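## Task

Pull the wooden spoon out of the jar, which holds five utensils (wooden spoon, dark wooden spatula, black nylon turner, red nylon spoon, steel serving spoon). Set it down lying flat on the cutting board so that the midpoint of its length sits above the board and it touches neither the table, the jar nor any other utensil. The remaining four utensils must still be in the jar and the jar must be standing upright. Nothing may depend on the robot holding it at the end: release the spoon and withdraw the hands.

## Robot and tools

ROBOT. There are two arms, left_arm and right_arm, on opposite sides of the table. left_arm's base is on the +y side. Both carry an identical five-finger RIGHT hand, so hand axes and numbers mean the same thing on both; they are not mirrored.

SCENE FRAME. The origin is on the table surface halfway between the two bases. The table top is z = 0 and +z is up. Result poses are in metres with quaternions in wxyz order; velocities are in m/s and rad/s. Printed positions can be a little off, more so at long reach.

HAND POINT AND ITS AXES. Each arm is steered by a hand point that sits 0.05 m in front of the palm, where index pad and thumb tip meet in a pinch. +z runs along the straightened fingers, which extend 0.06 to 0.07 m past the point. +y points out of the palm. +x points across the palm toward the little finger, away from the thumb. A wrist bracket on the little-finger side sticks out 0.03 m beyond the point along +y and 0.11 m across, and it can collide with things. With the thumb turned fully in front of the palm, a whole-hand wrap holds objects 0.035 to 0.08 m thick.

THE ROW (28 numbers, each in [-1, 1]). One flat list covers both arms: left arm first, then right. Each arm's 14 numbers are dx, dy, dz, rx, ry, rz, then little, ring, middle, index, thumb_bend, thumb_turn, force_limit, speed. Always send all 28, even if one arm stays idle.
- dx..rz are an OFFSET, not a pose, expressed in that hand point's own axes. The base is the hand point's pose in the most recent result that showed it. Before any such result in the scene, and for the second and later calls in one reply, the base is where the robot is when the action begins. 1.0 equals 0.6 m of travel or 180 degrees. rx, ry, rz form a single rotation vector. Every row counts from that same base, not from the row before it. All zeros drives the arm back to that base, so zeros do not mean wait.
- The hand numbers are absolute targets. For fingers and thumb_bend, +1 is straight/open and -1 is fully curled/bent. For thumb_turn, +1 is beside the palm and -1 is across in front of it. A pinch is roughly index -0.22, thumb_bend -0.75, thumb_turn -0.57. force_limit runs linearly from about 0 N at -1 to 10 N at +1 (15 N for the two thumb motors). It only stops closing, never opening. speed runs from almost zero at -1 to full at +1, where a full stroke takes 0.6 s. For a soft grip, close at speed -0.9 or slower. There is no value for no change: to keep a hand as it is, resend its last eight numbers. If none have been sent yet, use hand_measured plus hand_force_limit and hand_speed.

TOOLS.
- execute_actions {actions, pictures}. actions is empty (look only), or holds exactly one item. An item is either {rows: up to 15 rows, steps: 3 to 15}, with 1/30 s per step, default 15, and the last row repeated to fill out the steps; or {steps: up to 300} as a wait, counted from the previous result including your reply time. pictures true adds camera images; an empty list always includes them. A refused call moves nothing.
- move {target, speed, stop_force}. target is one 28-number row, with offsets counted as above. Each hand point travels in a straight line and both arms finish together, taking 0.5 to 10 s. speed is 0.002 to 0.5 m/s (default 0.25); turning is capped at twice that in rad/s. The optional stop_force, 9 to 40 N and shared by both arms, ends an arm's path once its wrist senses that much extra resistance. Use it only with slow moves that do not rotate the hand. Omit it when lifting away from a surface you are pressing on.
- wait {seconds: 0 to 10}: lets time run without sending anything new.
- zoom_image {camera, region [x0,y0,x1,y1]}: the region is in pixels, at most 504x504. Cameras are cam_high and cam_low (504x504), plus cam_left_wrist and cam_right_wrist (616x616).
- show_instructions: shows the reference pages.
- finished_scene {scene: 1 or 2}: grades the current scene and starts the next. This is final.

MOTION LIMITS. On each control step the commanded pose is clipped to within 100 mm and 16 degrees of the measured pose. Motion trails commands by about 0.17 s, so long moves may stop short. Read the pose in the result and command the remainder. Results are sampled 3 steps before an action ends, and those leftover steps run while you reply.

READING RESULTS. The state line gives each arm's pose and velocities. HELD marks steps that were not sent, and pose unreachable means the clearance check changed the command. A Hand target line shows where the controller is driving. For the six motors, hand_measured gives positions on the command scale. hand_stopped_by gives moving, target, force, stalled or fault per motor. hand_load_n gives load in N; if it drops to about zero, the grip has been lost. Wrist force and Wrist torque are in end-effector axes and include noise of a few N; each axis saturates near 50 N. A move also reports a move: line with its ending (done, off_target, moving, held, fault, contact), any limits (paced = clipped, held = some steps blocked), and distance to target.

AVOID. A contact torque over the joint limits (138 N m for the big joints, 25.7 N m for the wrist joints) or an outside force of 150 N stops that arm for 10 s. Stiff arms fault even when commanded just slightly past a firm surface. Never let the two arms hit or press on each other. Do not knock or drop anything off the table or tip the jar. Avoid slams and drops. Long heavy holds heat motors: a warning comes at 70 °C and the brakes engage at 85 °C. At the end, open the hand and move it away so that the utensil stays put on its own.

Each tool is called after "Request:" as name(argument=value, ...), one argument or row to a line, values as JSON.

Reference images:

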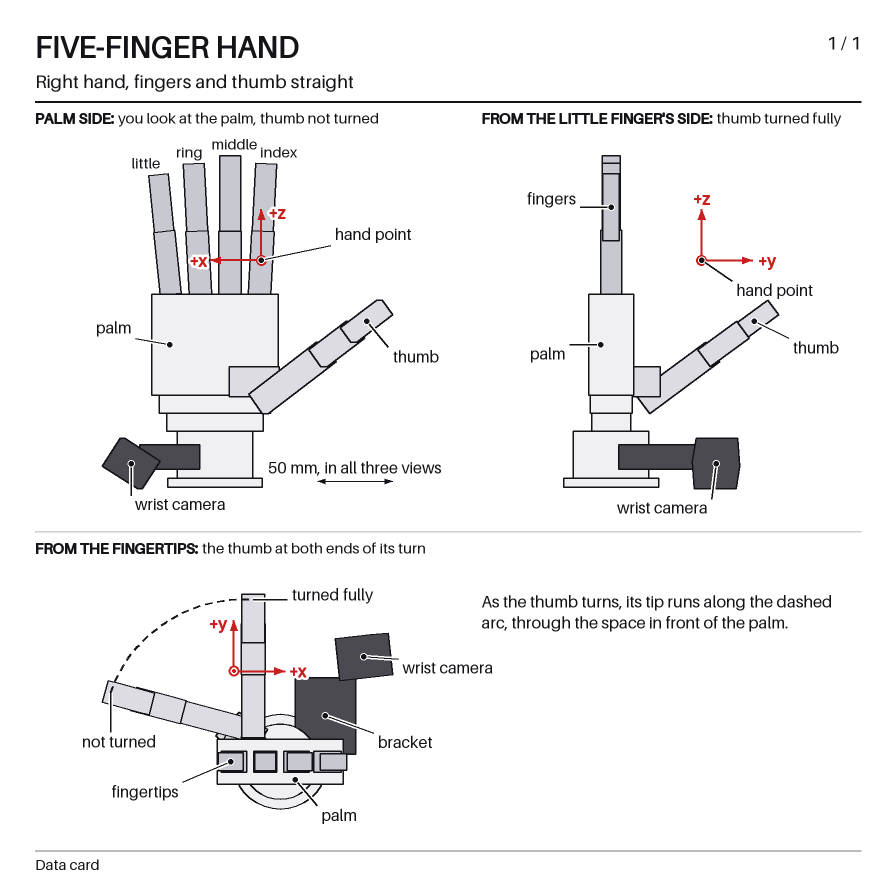

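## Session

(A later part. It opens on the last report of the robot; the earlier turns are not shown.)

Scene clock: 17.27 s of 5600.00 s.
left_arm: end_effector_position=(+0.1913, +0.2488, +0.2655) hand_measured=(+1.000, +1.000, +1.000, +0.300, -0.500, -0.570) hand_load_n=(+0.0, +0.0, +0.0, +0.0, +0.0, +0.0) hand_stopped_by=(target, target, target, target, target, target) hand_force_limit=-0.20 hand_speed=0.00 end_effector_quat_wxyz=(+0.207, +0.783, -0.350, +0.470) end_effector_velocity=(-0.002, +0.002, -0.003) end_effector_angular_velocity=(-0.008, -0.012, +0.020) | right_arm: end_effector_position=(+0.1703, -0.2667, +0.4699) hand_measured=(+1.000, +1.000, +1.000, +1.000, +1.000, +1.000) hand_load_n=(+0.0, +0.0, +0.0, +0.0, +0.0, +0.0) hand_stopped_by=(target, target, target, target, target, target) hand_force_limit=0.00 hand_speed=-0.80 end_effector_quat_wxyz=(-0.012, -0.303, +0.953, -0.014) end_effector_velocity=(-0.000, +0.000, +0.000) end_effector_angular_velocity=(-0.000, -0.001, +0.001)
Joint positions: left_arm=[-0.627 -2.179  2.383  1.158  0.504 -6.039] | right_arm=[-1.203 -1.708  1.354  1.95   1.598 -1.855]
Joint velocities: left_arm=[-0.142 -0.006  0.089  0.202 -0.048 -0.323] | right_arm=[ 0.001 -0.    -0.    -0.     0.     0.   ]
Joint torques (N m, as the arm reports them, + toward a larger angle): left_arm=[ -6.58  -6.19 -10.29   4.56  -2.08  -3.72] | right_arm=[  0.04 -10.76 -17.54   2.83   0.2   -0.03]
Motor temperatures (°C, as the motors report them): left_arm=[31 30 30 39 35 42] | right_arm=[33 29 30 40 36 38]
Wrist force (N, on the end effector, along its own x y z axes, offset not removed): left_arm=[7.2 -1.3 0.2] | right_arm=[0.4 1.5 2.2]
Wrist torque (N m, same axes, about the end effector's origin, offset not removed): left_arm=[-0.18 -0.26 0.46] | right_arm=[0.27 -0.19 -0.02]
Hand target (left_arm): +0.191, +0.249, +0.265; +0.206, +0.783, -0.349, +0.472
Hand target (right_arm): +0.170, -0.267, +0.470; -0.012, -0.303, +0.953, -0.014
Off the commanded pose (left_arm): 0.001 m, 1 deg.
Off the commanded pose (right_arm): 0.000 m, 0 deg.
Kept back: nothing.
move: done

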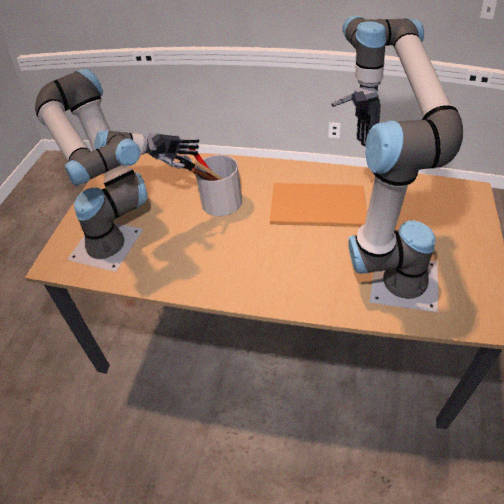

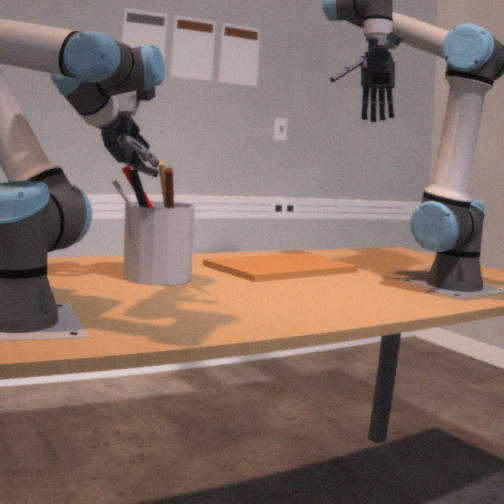

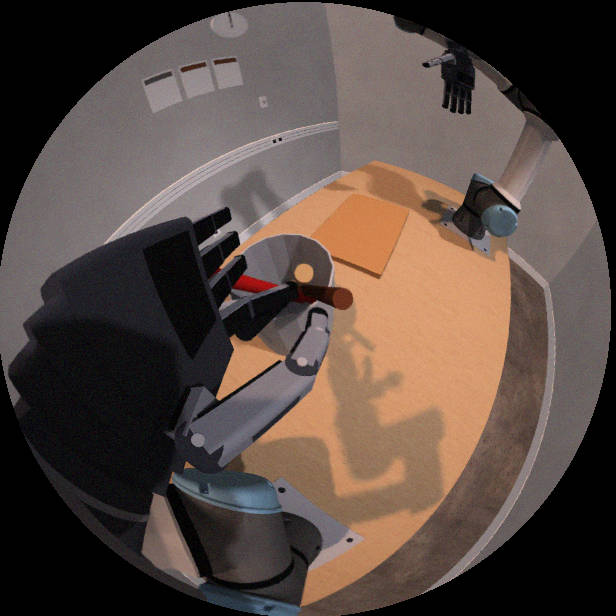

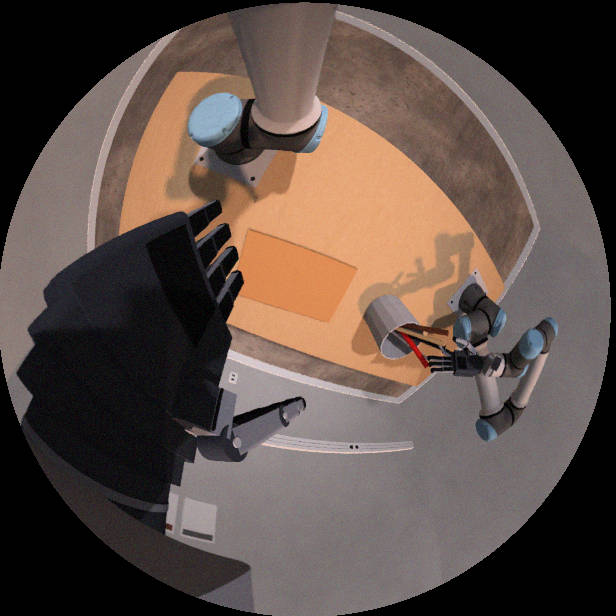

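Request:
move(
  target=[0.04,0,0.03,0,0.14,0,1,1,1,0.5,-0.5,-0.57,-0.2,0,0,0,0,0,0,0,1,1,1,1,1,1,0,-0.8],
  speed=0.05,
)

Request:
zoom_image(
  camera="cam_low",
  region=[90, 90, 250, 250],
)

Request:
zoom_image(
  camera="cam_left_wrist",
  region=[208, 208, 408, 408],
)

Scene clock: 22.37 s of 5600.00 s.
left_arm: end_effector_position=(+0.2117, +0.2254, +0.2779) hand_measured=(+1.000, +1.000, +1.000, +0.500, -0.500, -0.570) hand_load_n=(+0.0, +0.0, +0.0, +0.0, +0.0, +0.0) hand_stopped_by=(target, target, target, target, target, target) hand_force_limit=-0.20 hand_speed=0.00 end_effector_quat_wxyz=(+0.287, +0.670, -0.324, +0.604) end_effector_velocity=(+0.002, -0.002, -0.001) end_effector_angular_velocity=(-0.024, -0.018, +0.010) | right_arm: end_effector_position=(+0.1703, -0.2667, +0.4699) hand_measured=(+1.000, +1.000, +1.000, +1.000, +1.000, +1.000) hand_load_n=(+0.0, +0.0, +0.0, +0.0, +0.0, +0.0) hand_stopped_by=(target, target, target, target, target, target) hand_force_limit=0.00 hand_speed=-0.80 end_effector_quat_wxyz=(-0.012, -0.303, +0.953, -0.014) end_effector_velocity=(-0.000, -0.000, -0.000) end_effector_angular_velocity=(-0.000, -0.000, -0.000)
Joint positions: left_arm=[-0.801 -2.185  2.647  1.115  0.107 -6.282] | right_arm=[-1.203 -1.708  1.354  1.95   1.598 -1.855]
Joint velocities: left_arm=[ 0.01   0.033  0.012 -0.047 -0.03   0.001] | right_arm=[ 0.    -0.     0.    -0.     0.     0.001]
Joint torques (N m, as the arm reports them, + toward a larger angle): left_arm=[ 6.85 25.38 -9.14 -0.82 -4.15 -2.24] | right_arm=[  0.07 -10.92 -17.88   2.65   0.31   0.15]
Motor temperatures (°C, as the motors report them): left_arm=[31 30 30 39 35 42] | right_arm=[33 29 30 40 36 38]
Wrist force (N, on the end effector, along its own x y z axes, offset not removed): left_arm=[0.5 -0.5 0.0] | right_arm=[0.7 1.5 2.0]
Wrist torque (N m, same axes, about the end effector's origin, offset not removed): left_arm=[-0.04 -0.36 0.12] | right_arm=[0.33 -0.35 0.02]
Hand target (left_arm): +0.212, +0.225, +0.278; +0.287, +0.668, -0.322, +0.606
Hand target (right_arm): +0.170, -0.267, +0.470; -0.012, -0.303, +0.953, -0.014
Off the commanded pose (left_arm): 0.004 m, 4 deg.
Off the commanded pose (right_arm): 0.000 m, 0 deg.
joint sent to its limit (left arm) — the command would take joint 6 (wrist 3) past its lower limit, so that joint was sent only as far as its limit.
Kept back: nothing.
move: off_target (left_arm)

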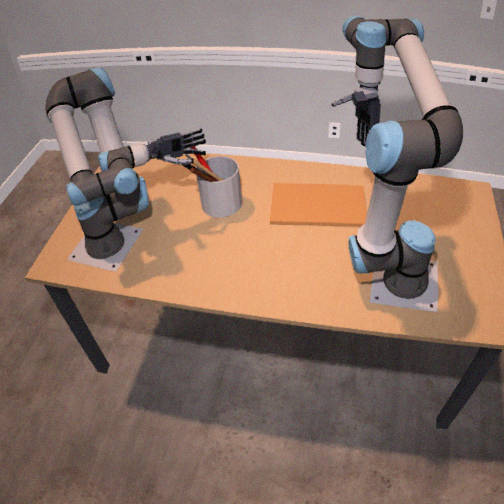

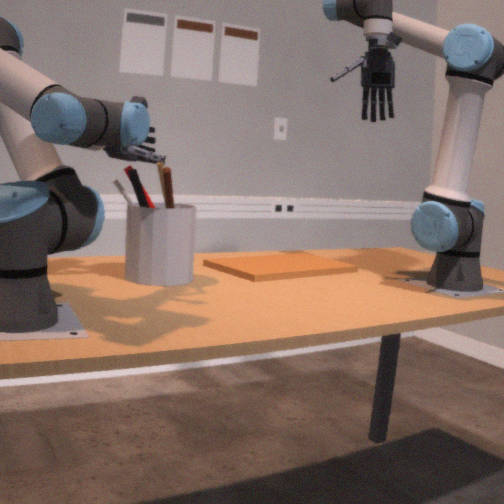

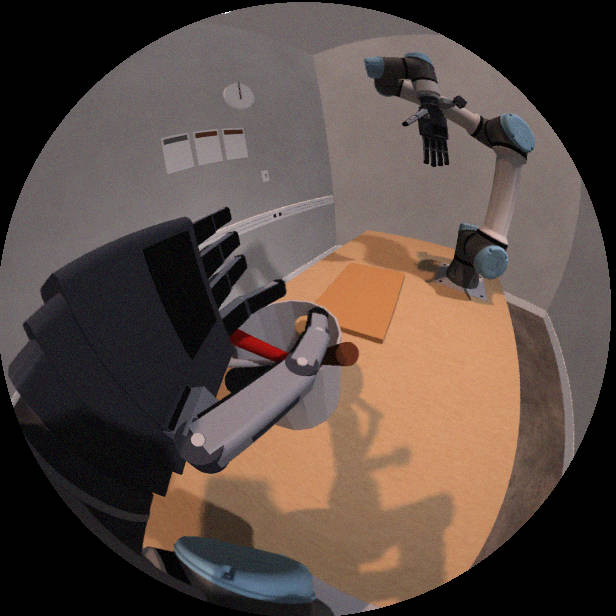

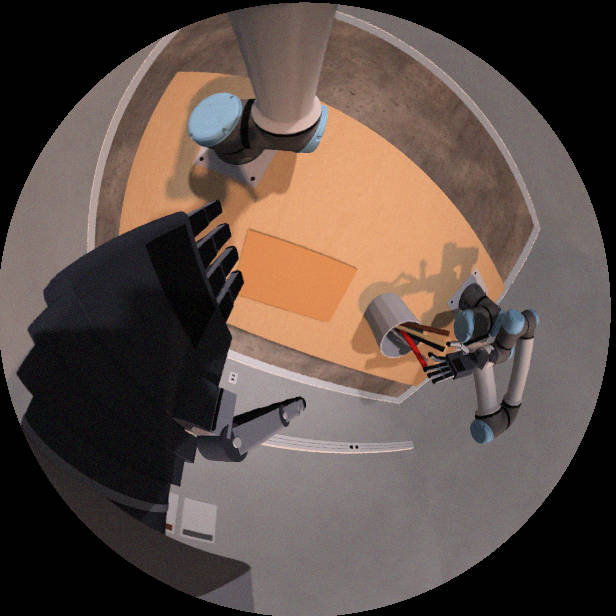

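Region (90, 90, 250, 250) of cam_low's 504x504 image, scaled by 3.150, with more detail than that image has.

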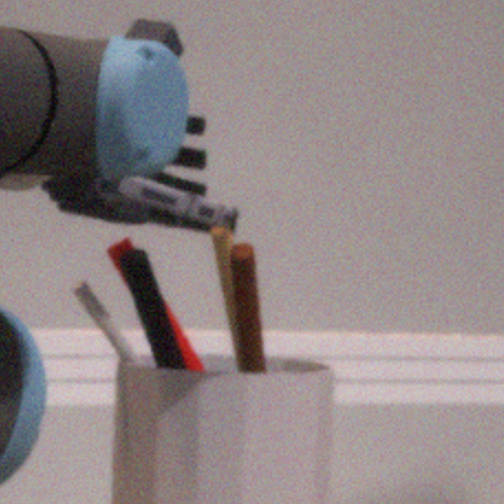

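Region (208, 208, 408, 408) of cam_left_wrist's 616x616 image, scaled by 2.520, with more detail than that image has.

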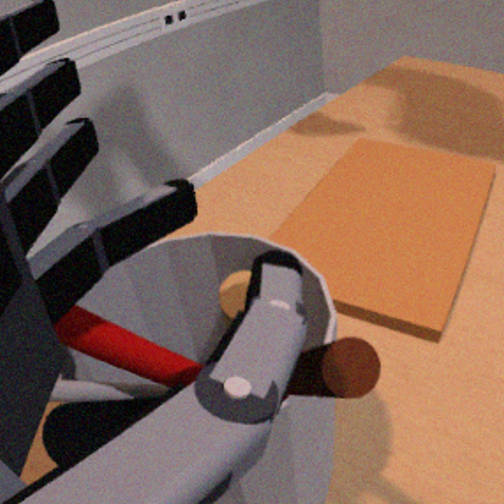

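Request:
move(
  target=[0.2,-0.28,-0.17,0,0,0,1,1,1,1,1,1,-0.2,0,0,0,0,0,0,0,1,1,1,1,1,1,0,-0.8],
)

Request:
move(
  target=[0,0,0,0,0,0,1,1,1,1,1,1,-0.2,0,-0.537,0.614,0.233,0,0.707,0.707,1,1,1,0.3,-0.5,-0.57,-0.2,0],
)

Request:
zoom_image(
  camera="cam_low",
  region=[90, 50, 290, 250],
)

Scene clock: 25.40 s of 5600.00 s.
left_arm: end_effector_position=(+0.2870, +0.3993, +0.4098) hand_measured=(+1.000, +1.000, +1.000, +1.000, +1.000, +1.000) hand_load_n=(+0.0, +0.0, +0.0, +0.0, +0.0, +0.0) hand_stopped_by=(target, target, target, target, target, target) hand_force_limit=-0.20 hand_speed=0.00 end_effector_quat_wxyz=(+0.287, +0.670, -0.324, +0.603) end_effector_velocity=(-0.002, +0.000, -0.001) end_effector_angular_velocity=(-0.009, -0.012, +0.011) | right_arm: end_effector_position=(+0.1703, -0.2667, +0.4699) hand_measured=(+1.000, +1.000, +1.000, +1.000, +1.000, +1.000) hand_load_n=(+0.0, +0.0, +0.0, +0.0, +0.0, +0.0) hand_stopped_by=(target, target, target, target, target, target) hand_force_limit=0.00 hand_speed=-0.80 end_effector_quat_wxyz=(-0.012, -0.303, +0.953, -0.014) end_effector_velocity=(+0.000, -0.000, -0.000) end_effector_angular_velocity=(-0.000, +0.000, -0.001)
Joint positions: left_arm=[-0.151 -2.75   2.087  0.84   0.658 -4.846] | right_arm=[-1.203 -1.708  1.354  1.95   1.598 -1.855]
Joint velocities: left_arm=[ 0.045  0.002  0.014 -0.049  0.031  0.033] | right_arm=[-0.001  0.     0.    -0.     0.     0.001]
Joint torques (N m, as the arm reports them, + toward a larger angle): left_arm=[  6.34  12.46 -10.76  -3.52   2.11   2.35] | right_arm=[ -0.33  -9.29 -17.81   2.75   0.12  -0.1 ]
Motor temperatures (°C, as the motors report them): left_arm=[31 30 30 39 35 42] | right_arm=[33 29 30 40 36 38]
Wrist force (N, on the end effector, along its own x y z axes, offset not removed): left_arm=[1.3 -0.4 1.3] | right_arm=[-0.6 2.1 2.4]
Wrist torque (N m, same axes, about the end effector's origin, offset not removed): left_arm=[-0.11 -0.46 0.17] | right_arm=[0.38 -0.13 -0.14]
Hand target (left_arm): +0.287, +0.399, +0.410; +0.286, +0.669, -0.324, +0.604
Hand target (right_arm): +0.170, -0.267, +0.470; -0.012, -0.303, +0.953, -0.014
Off the commanded pose (left_arm): 0.001 m, 0 deg.
Off the commanded pose (right_arm): 0.000 m, 0 deg.
Kept back: nothing.
move: done

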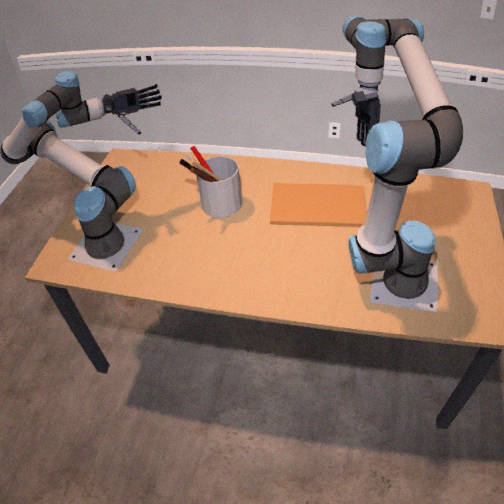

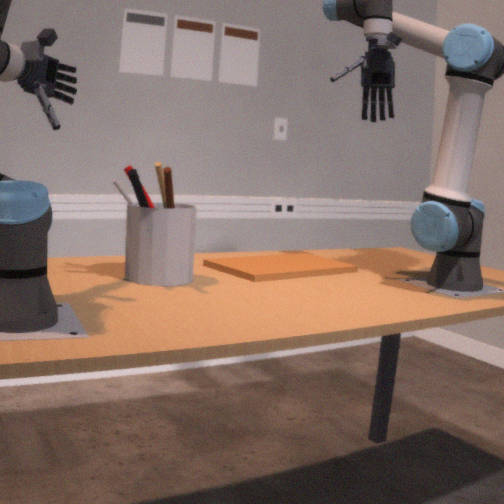

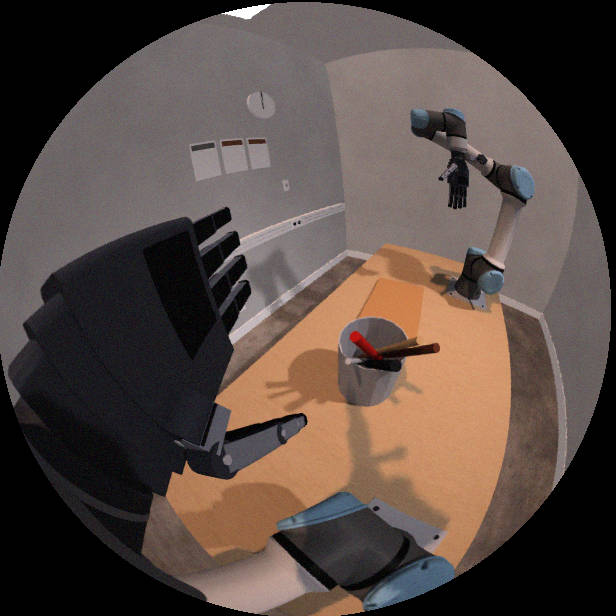

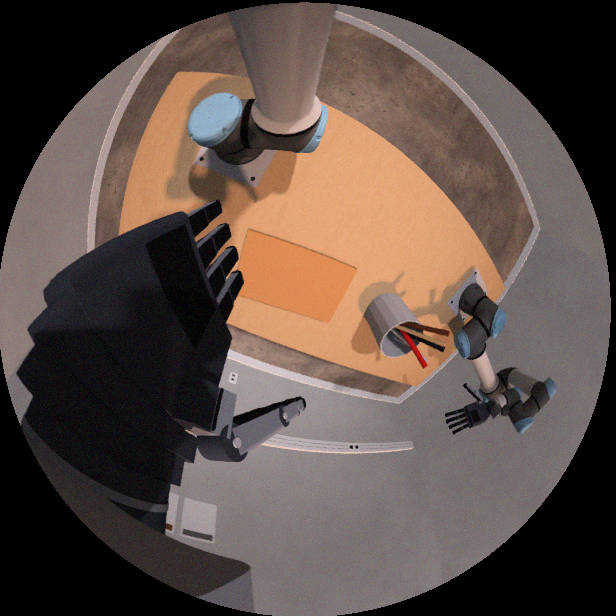

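Scene clock: 32.40 s of 5600.00 s.
left_arm: end_effector_position=(+0.2870, +0.3993, +0.4098) hand_measured=(+1.000, +1.000, +1.000, +1.000, +1.000, +1.000) hand_load_n=(+0.0, +0.0, +0.0, +0.0, +0.0, +0.0) hand_stopped_by=(target, target, target, target, target, target) hand_force_limit=-0.20 hand_speed=0.00 end_effector_quat_wxyz=(+0.287, +0.670, -0.324, +0.603) end_effector_velocity=(+0.000, +0.000, +0.000) end_effector_angular_velocity=(-0.003, +0.002, +0.002) | right_arm: end_effector_position=(+0.2168, +0.2151, +0.3141) hand_measured=(+1.000, +1.000, +1.000, +0.300, -0.500, -0.570) hand_load_n=(+0.0, +0.0, +0.0, +0.0, +0.0, +0.0) hand_stopped_by=(target, target, target, target, target, target) hand_force_limit=-0.20 hand_speed=0.00 end_effector_quat_wxyz=(+0.666, -0.681, -0.206, +0.225) end_effector_velocity=(-0.000, +0.001, +0.001) end_effector_angular_velocity=(-0.022, -0.014, -0.006)
Joint positions: left_arm=[-0.151 -2.75   2.087  0.84   0.658 -4.846] | right_arm=[-0.747 -0.803  1.313  2.699 -0.168 -0.035]
Joint velocities: left_arm=[ 0.001 -0.001 -0.    -0.001 -0.    -0.002] | right_arm=[ 0.004 -0.042  0.054  0.14  -0.012 -0.148]
Joint torques (N m, as the arm reports them, + toward a larger angle): left_arm=[ -7.85  15.44 -25.6    1.91  -2.4   -2.27] | right_arm=[ 13.42 -56.38 -10.61   2.44  -1.52  -2.31]
Motor temperatures (°C, as the motors report them): left_arm=[31 30 30 39 35 42] | right_arm=[33 29 30 40 36 38]
Wrist force (N, on the end effector, along its own x y z axes, offset not removed): left_arm=[0.2 -2.6 0.9] | right_arm=[0.6 3.1 2.2]
Wrist torque (N m, same axes, about the end effector's origin, offset not removed): left_arm=[-0.39 -0.27 -0.05] | right_arm=[0.54 -0.32 0.07]
Hand target (left_arm): +0.287, +0.399, +0.410; +0.287, +0.670, -0.324, +0.603
Hand target (right_arm): +0.217, +0.215, +0.314; +0.665, -0.682, -0.206, +0.224
Off the commanded pose (left_arm): 0.000 m, 0 deg.
Off the commanded pose (right_arm): 0.002 m, 0 deg.
Kept back: nothing.
move: done

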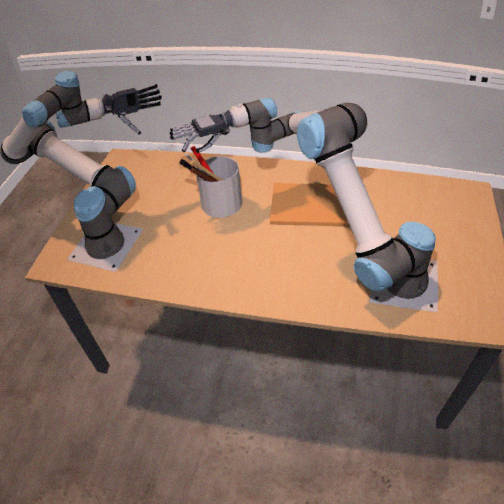

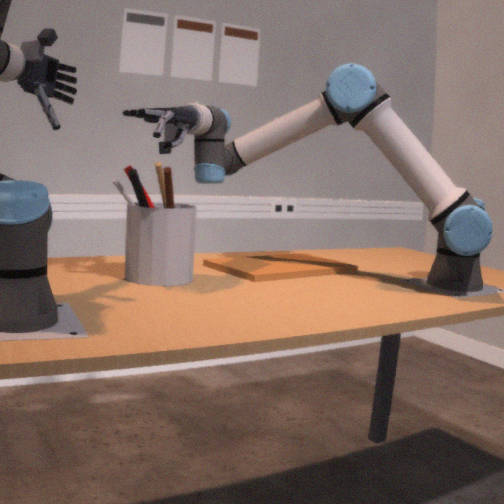

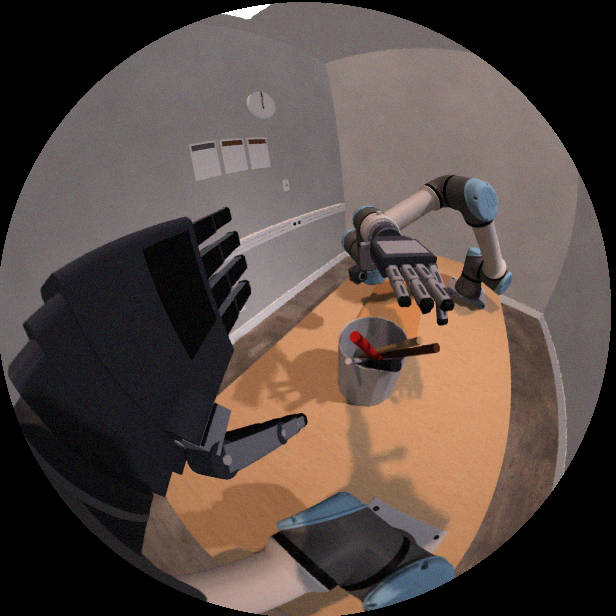

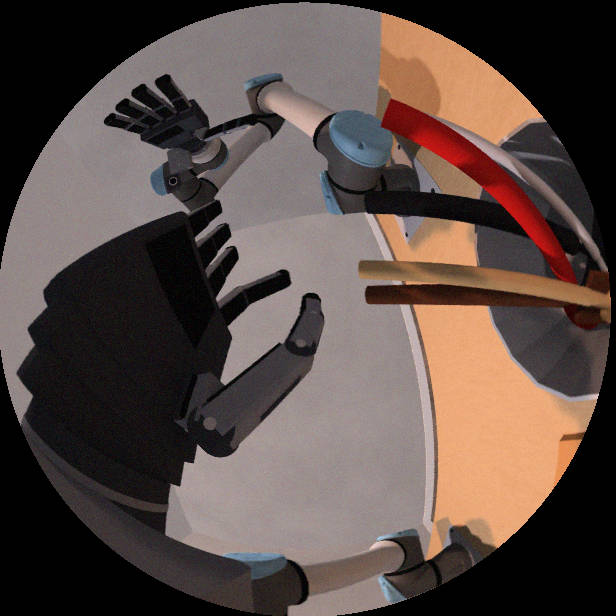

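Region (90, 50, 290, 250) of cam_low's 504x504 image, scaled by 2.520, with more detail than that image has.

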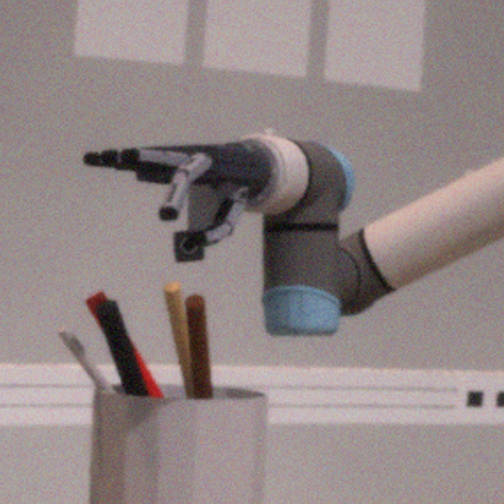

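Request:
move(
  target=[0,0,0,0,0,0,1,1,1,1,1,1,-0.2,0,0,0.055,0.0,0,0,0,1,1,1,0.3,-0.5,-0.57,-0.2,0],
  speed=0.05,
)

Request:
zoom_image(
  camera="cam_low",
  region=[90, 50, 290, 250],
)

Request:
zoom_image(
  camera="cam_left_wrist",
  region=[300, 230, 500, 430],
)

Scene clock: 33.77 s of 5600.00 s.
left_arm: end_effector_position=(+0.2870, +0.3993, +0.4098) hand_measured=(+1.000, +1.000, +1.000, +1.000, +1.000, +1.000) hand_load_n=(+0.0, +0.0, +0.0, +0.0, +0.0, +0.0) hand_stopped_by=(target, target, target, target, target, target) hand_force_limit=-0.20 hand_speed=0.00 end_effector_quat_wxyz=(+0.287, +0.670, -0.324, +0.603) end_effector_velocity=(+0.000, -0.000, -0.000) end_effector_angular_velocity=(+0.001, -0.001, +0.001) | right_arm: end_effector_position=(+0.2162, +0.2142, +0.2813) hand_measured=(+1.000, +1.000, +1.000, +0.300, -0.500, -0.570) hand_load_n=(+0.0, +0.0, +0.0, +0.0, +0.0, +0.0) hand_stopped_by=(target, target, target, target, target, target) hand_force_limit=-0.20 hand_speed=0.00 end_effector_quat_wxyz=(+0.666, -0.681, -0.206, +0.225) end_effector_velocity=(+0.000, -0.000, -0.001) end_effector_angular_velocity=(+0.004, -0.001, +0.001)
Joint positions: left_arm=[-0.151 -2.75   2.087  0.84   0.658 -4.846] | right_arm=[-0.747 -0.765  1.338  2.639 -0.167 -0.038]
Joint velocities: left_arm=[ 0.     0.001  0.    -0.001 -0.001  0.   ] | right_arm=[-0.001  0.005 -0.005 -0.015  0.002  0.012]
Joint torques (N m, as the arm reports them, + toward a larger angle): left_arm=[ -7.17  16.03 -25.79   1.88  -2.41  -2.22] | right_arm=[-13.31 -37.97 -29.13  -3.12   2.1    2.73]
Motor temperatures (°C, as the motors report them): left_arm=[31 30 30 39 35 42] | right_arm=[33 29 30 40 36 38]
Wrist force (N, on the end effector, along its own x y z axes, offset not removed): left_arm=[1.2 -2.1 0.9] | right_arm=[0.8 1.8 2.5]
Wrist torque (N m, same axes, about the end effector's origin, offset not removed): left_arm=[-0.33 -0.42 0.13] | right_arm=[0.32 -0.31 0.04]
Hand target (left_arm): +0.287, +0.399, +0.410; +0.287, +0.670, -0.324, +0.603
Hand target (right_arm): +0.216, +0.214, +0.281; +0.666, -0.681, -0.206, +0.225
Off the commanded pose (left_arm): 0.000 m, 0 deg.
Off the commanded pose (right_arm): 0.000 m, 0 deg.
Kept back: nothing.
move: done

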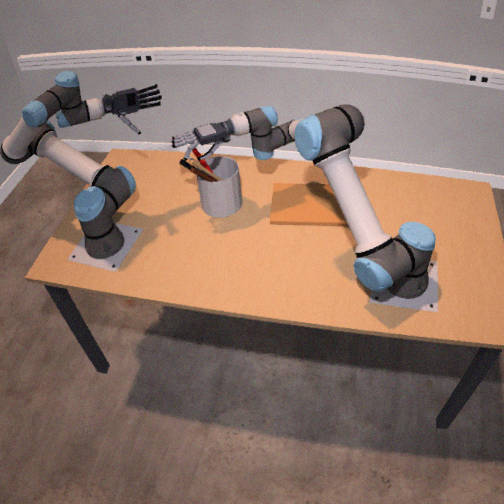

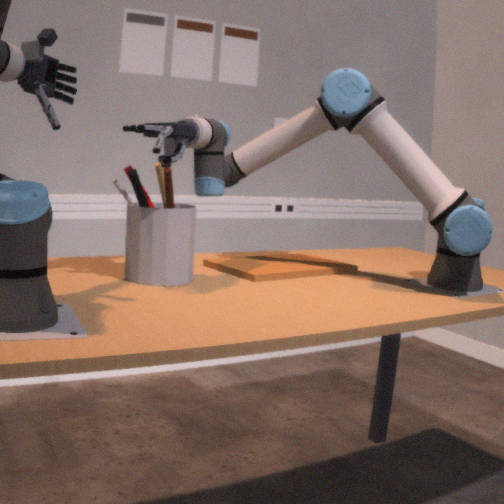

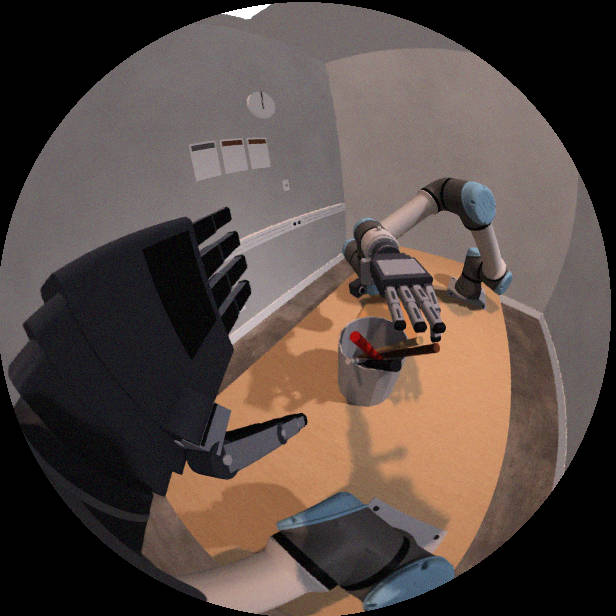

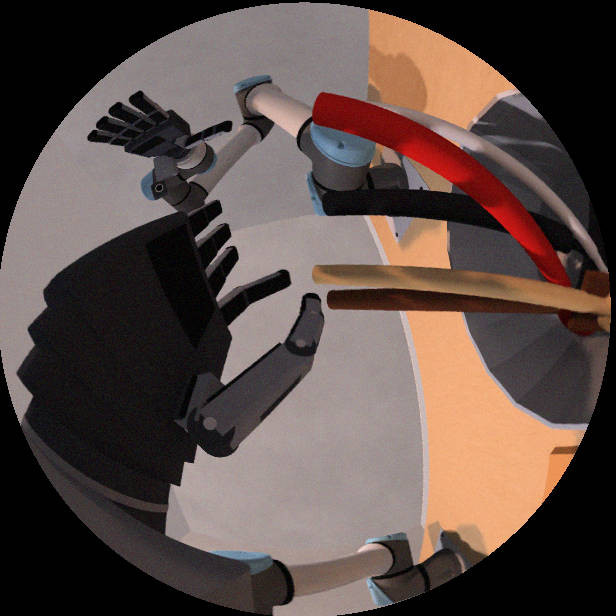

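Region (90, 50, 290, 250) of cam_low's 504x504 image, scaled by 2.520, with more detail than that image has.

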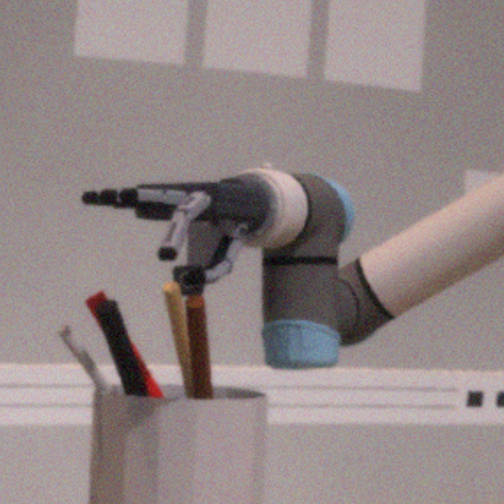

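Region (300, 230, 500, 430) of cam_left_wrist's 616x616 image, scaled by 2.520, with more detail than that image has.

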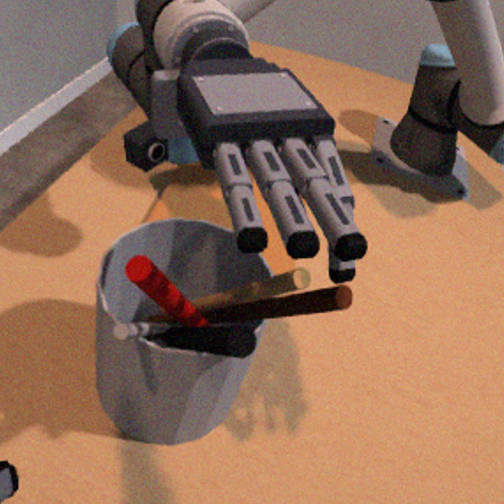

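Request:
move(
  target=[0,0,0,0,0,0,1,1,1,1,1,1,-0.2,0,0.045,0.02,0.0,0,0,0,1,1,1,0.3,-0.5,-0.57,-0.2,0],
  speed=0.05,
)

Request:
zoom_image(
  camera="cam_low",
  region=[90, 50, 290, 250],
)

Request:
zoom_image(
  camera="cam_left_wrist",
  region=[300, 230, 500, 430],
)

Scene clock: 35.03 s of 5600.00 s.
left_arm: end_effector_position=(+0.2870, +0.3993, +0.4098) hand_measured=(+1.000, +1.000, +1.000, +1.000, +1.000, +1.000) hand_load_n=(+0.0, +0.0, +0.0, +0.0, +0.0, +0.0) hand_stopped_by=(target, target, target, target, target, target) hand_force_limit=-0.20 hand_speed=0.00 end_effector_quat_wxyz=(+0.287, +0.670, -0.324, +0.603) end_effector_velocity=(+0.000, +0.001, -0.000) end_effector_angular_velocity=(+0.002, -0.001, +0.002) | right_arm: end_effector_position=(+0.2377, +0.2293, +0.2686) hand_measured=(+1.000, +1.000, +1.000, +0.300, -0.500, -0.570) hand_load_n=(+0.0, +0.0, +0.0, +0.0, +0.0, +0.0) hand_stopped_by=(target, target, target, target, target, target) hand_force_limit=-0.20 hand_speed=0.00 end_effector_quat_wxyz=(+0.666, -0.681, -0.206, +0.225) end_effector_velocity=(+0.002, +0.002, -0.001) end_effector_angular_velocity=(-0.001, +0.002, +0.000)
Joint positions: left_arm=[-0.151 -2.75   2.087  0.84   0.658 -4.846] | right_arm=[-0.754 -0.697  1.244  2.669 -0.161 -0.042]
Joint velocities: left_arm=[ 0.002  0.001 -0.     0.001  0.     0.001] | right_arm=[-0.001  0.009 -0.013  0.002  0.001  0.004]
Joint torques (N m, as the arm reports them, + toward a larger angle): left_arm=[ -7.53  15.88 -26.12   1.9   -2.34  -2.31] | right_arm=[-13.47 -40.65 -27.5    2.4    2.01   2.49]
Motor temperatures (°C, as the motors report them): left_arm=[31 30 30 39 35 42] | right_arm=[33 29 30 40 36 38]
Wrist force (N, on the end effector, along its own x y z axes, offset not removed): left_arm=[0.0 -1.6 1.2] | right_arm=[1.0 0.9 2.5]
Wrist torque (N m, same axes, about the end effector's origin, offset not removed): left_arm=[-0.30 -0.38 0.06] | right_arm=[0.10 -0.39 -0.03]
Hand target (left_arm): +0.287, +0.399, +0.410; +0.287, +0.670, -0.324, +0.603
Hand target (right_arm): +0.238, +0.230, +0.268; +0.666, -0.681, -0.206, +0.225
Off the commanded pose (left_arm): 0.000 m, 0 deg.
Off the commanded pose (right_arm): 0.000 m, 0 deg.
Kept back: nothing.
move: done

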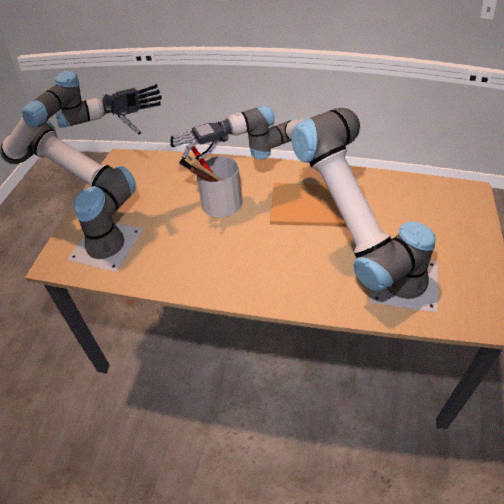

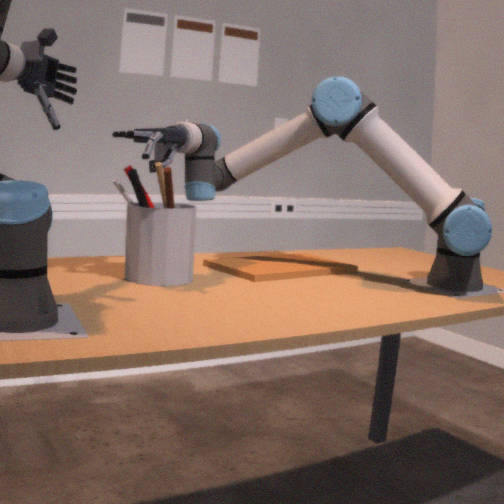

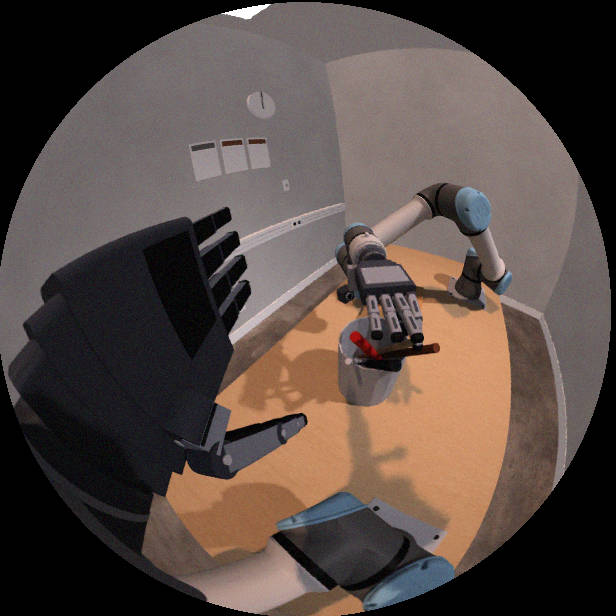

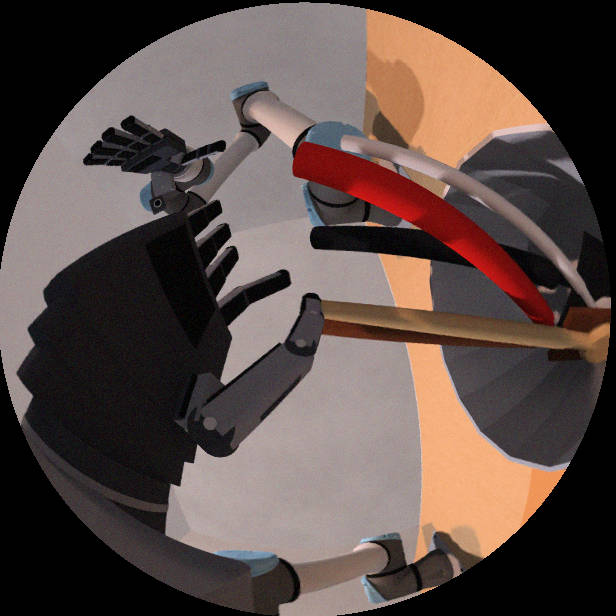

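Region (90, 50, 290, 250) of cam_low's 504x504 image, scaled by 2.520, with more detail than that image has.

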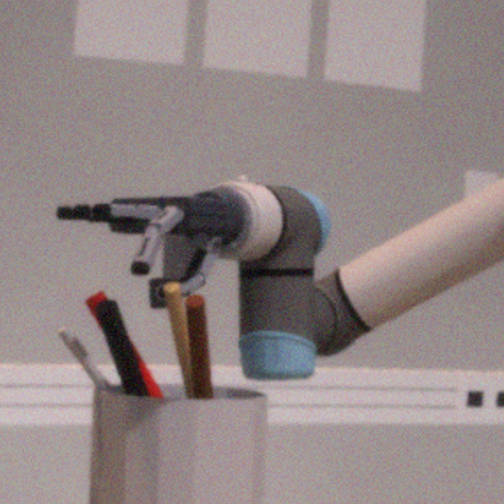

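Region (300, 230, 500, 430) of cam_left_wrist's 616x616 image, scaled by 2.520, with more detail than that image has.

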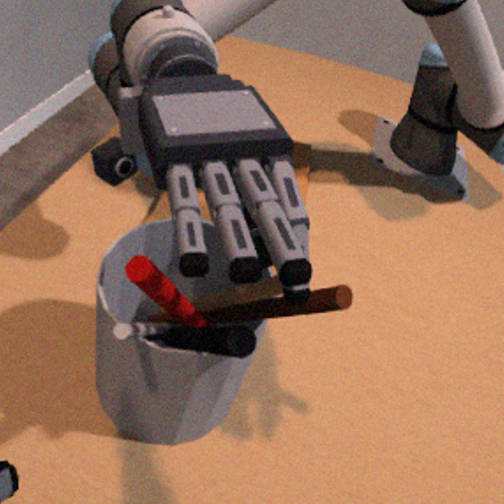

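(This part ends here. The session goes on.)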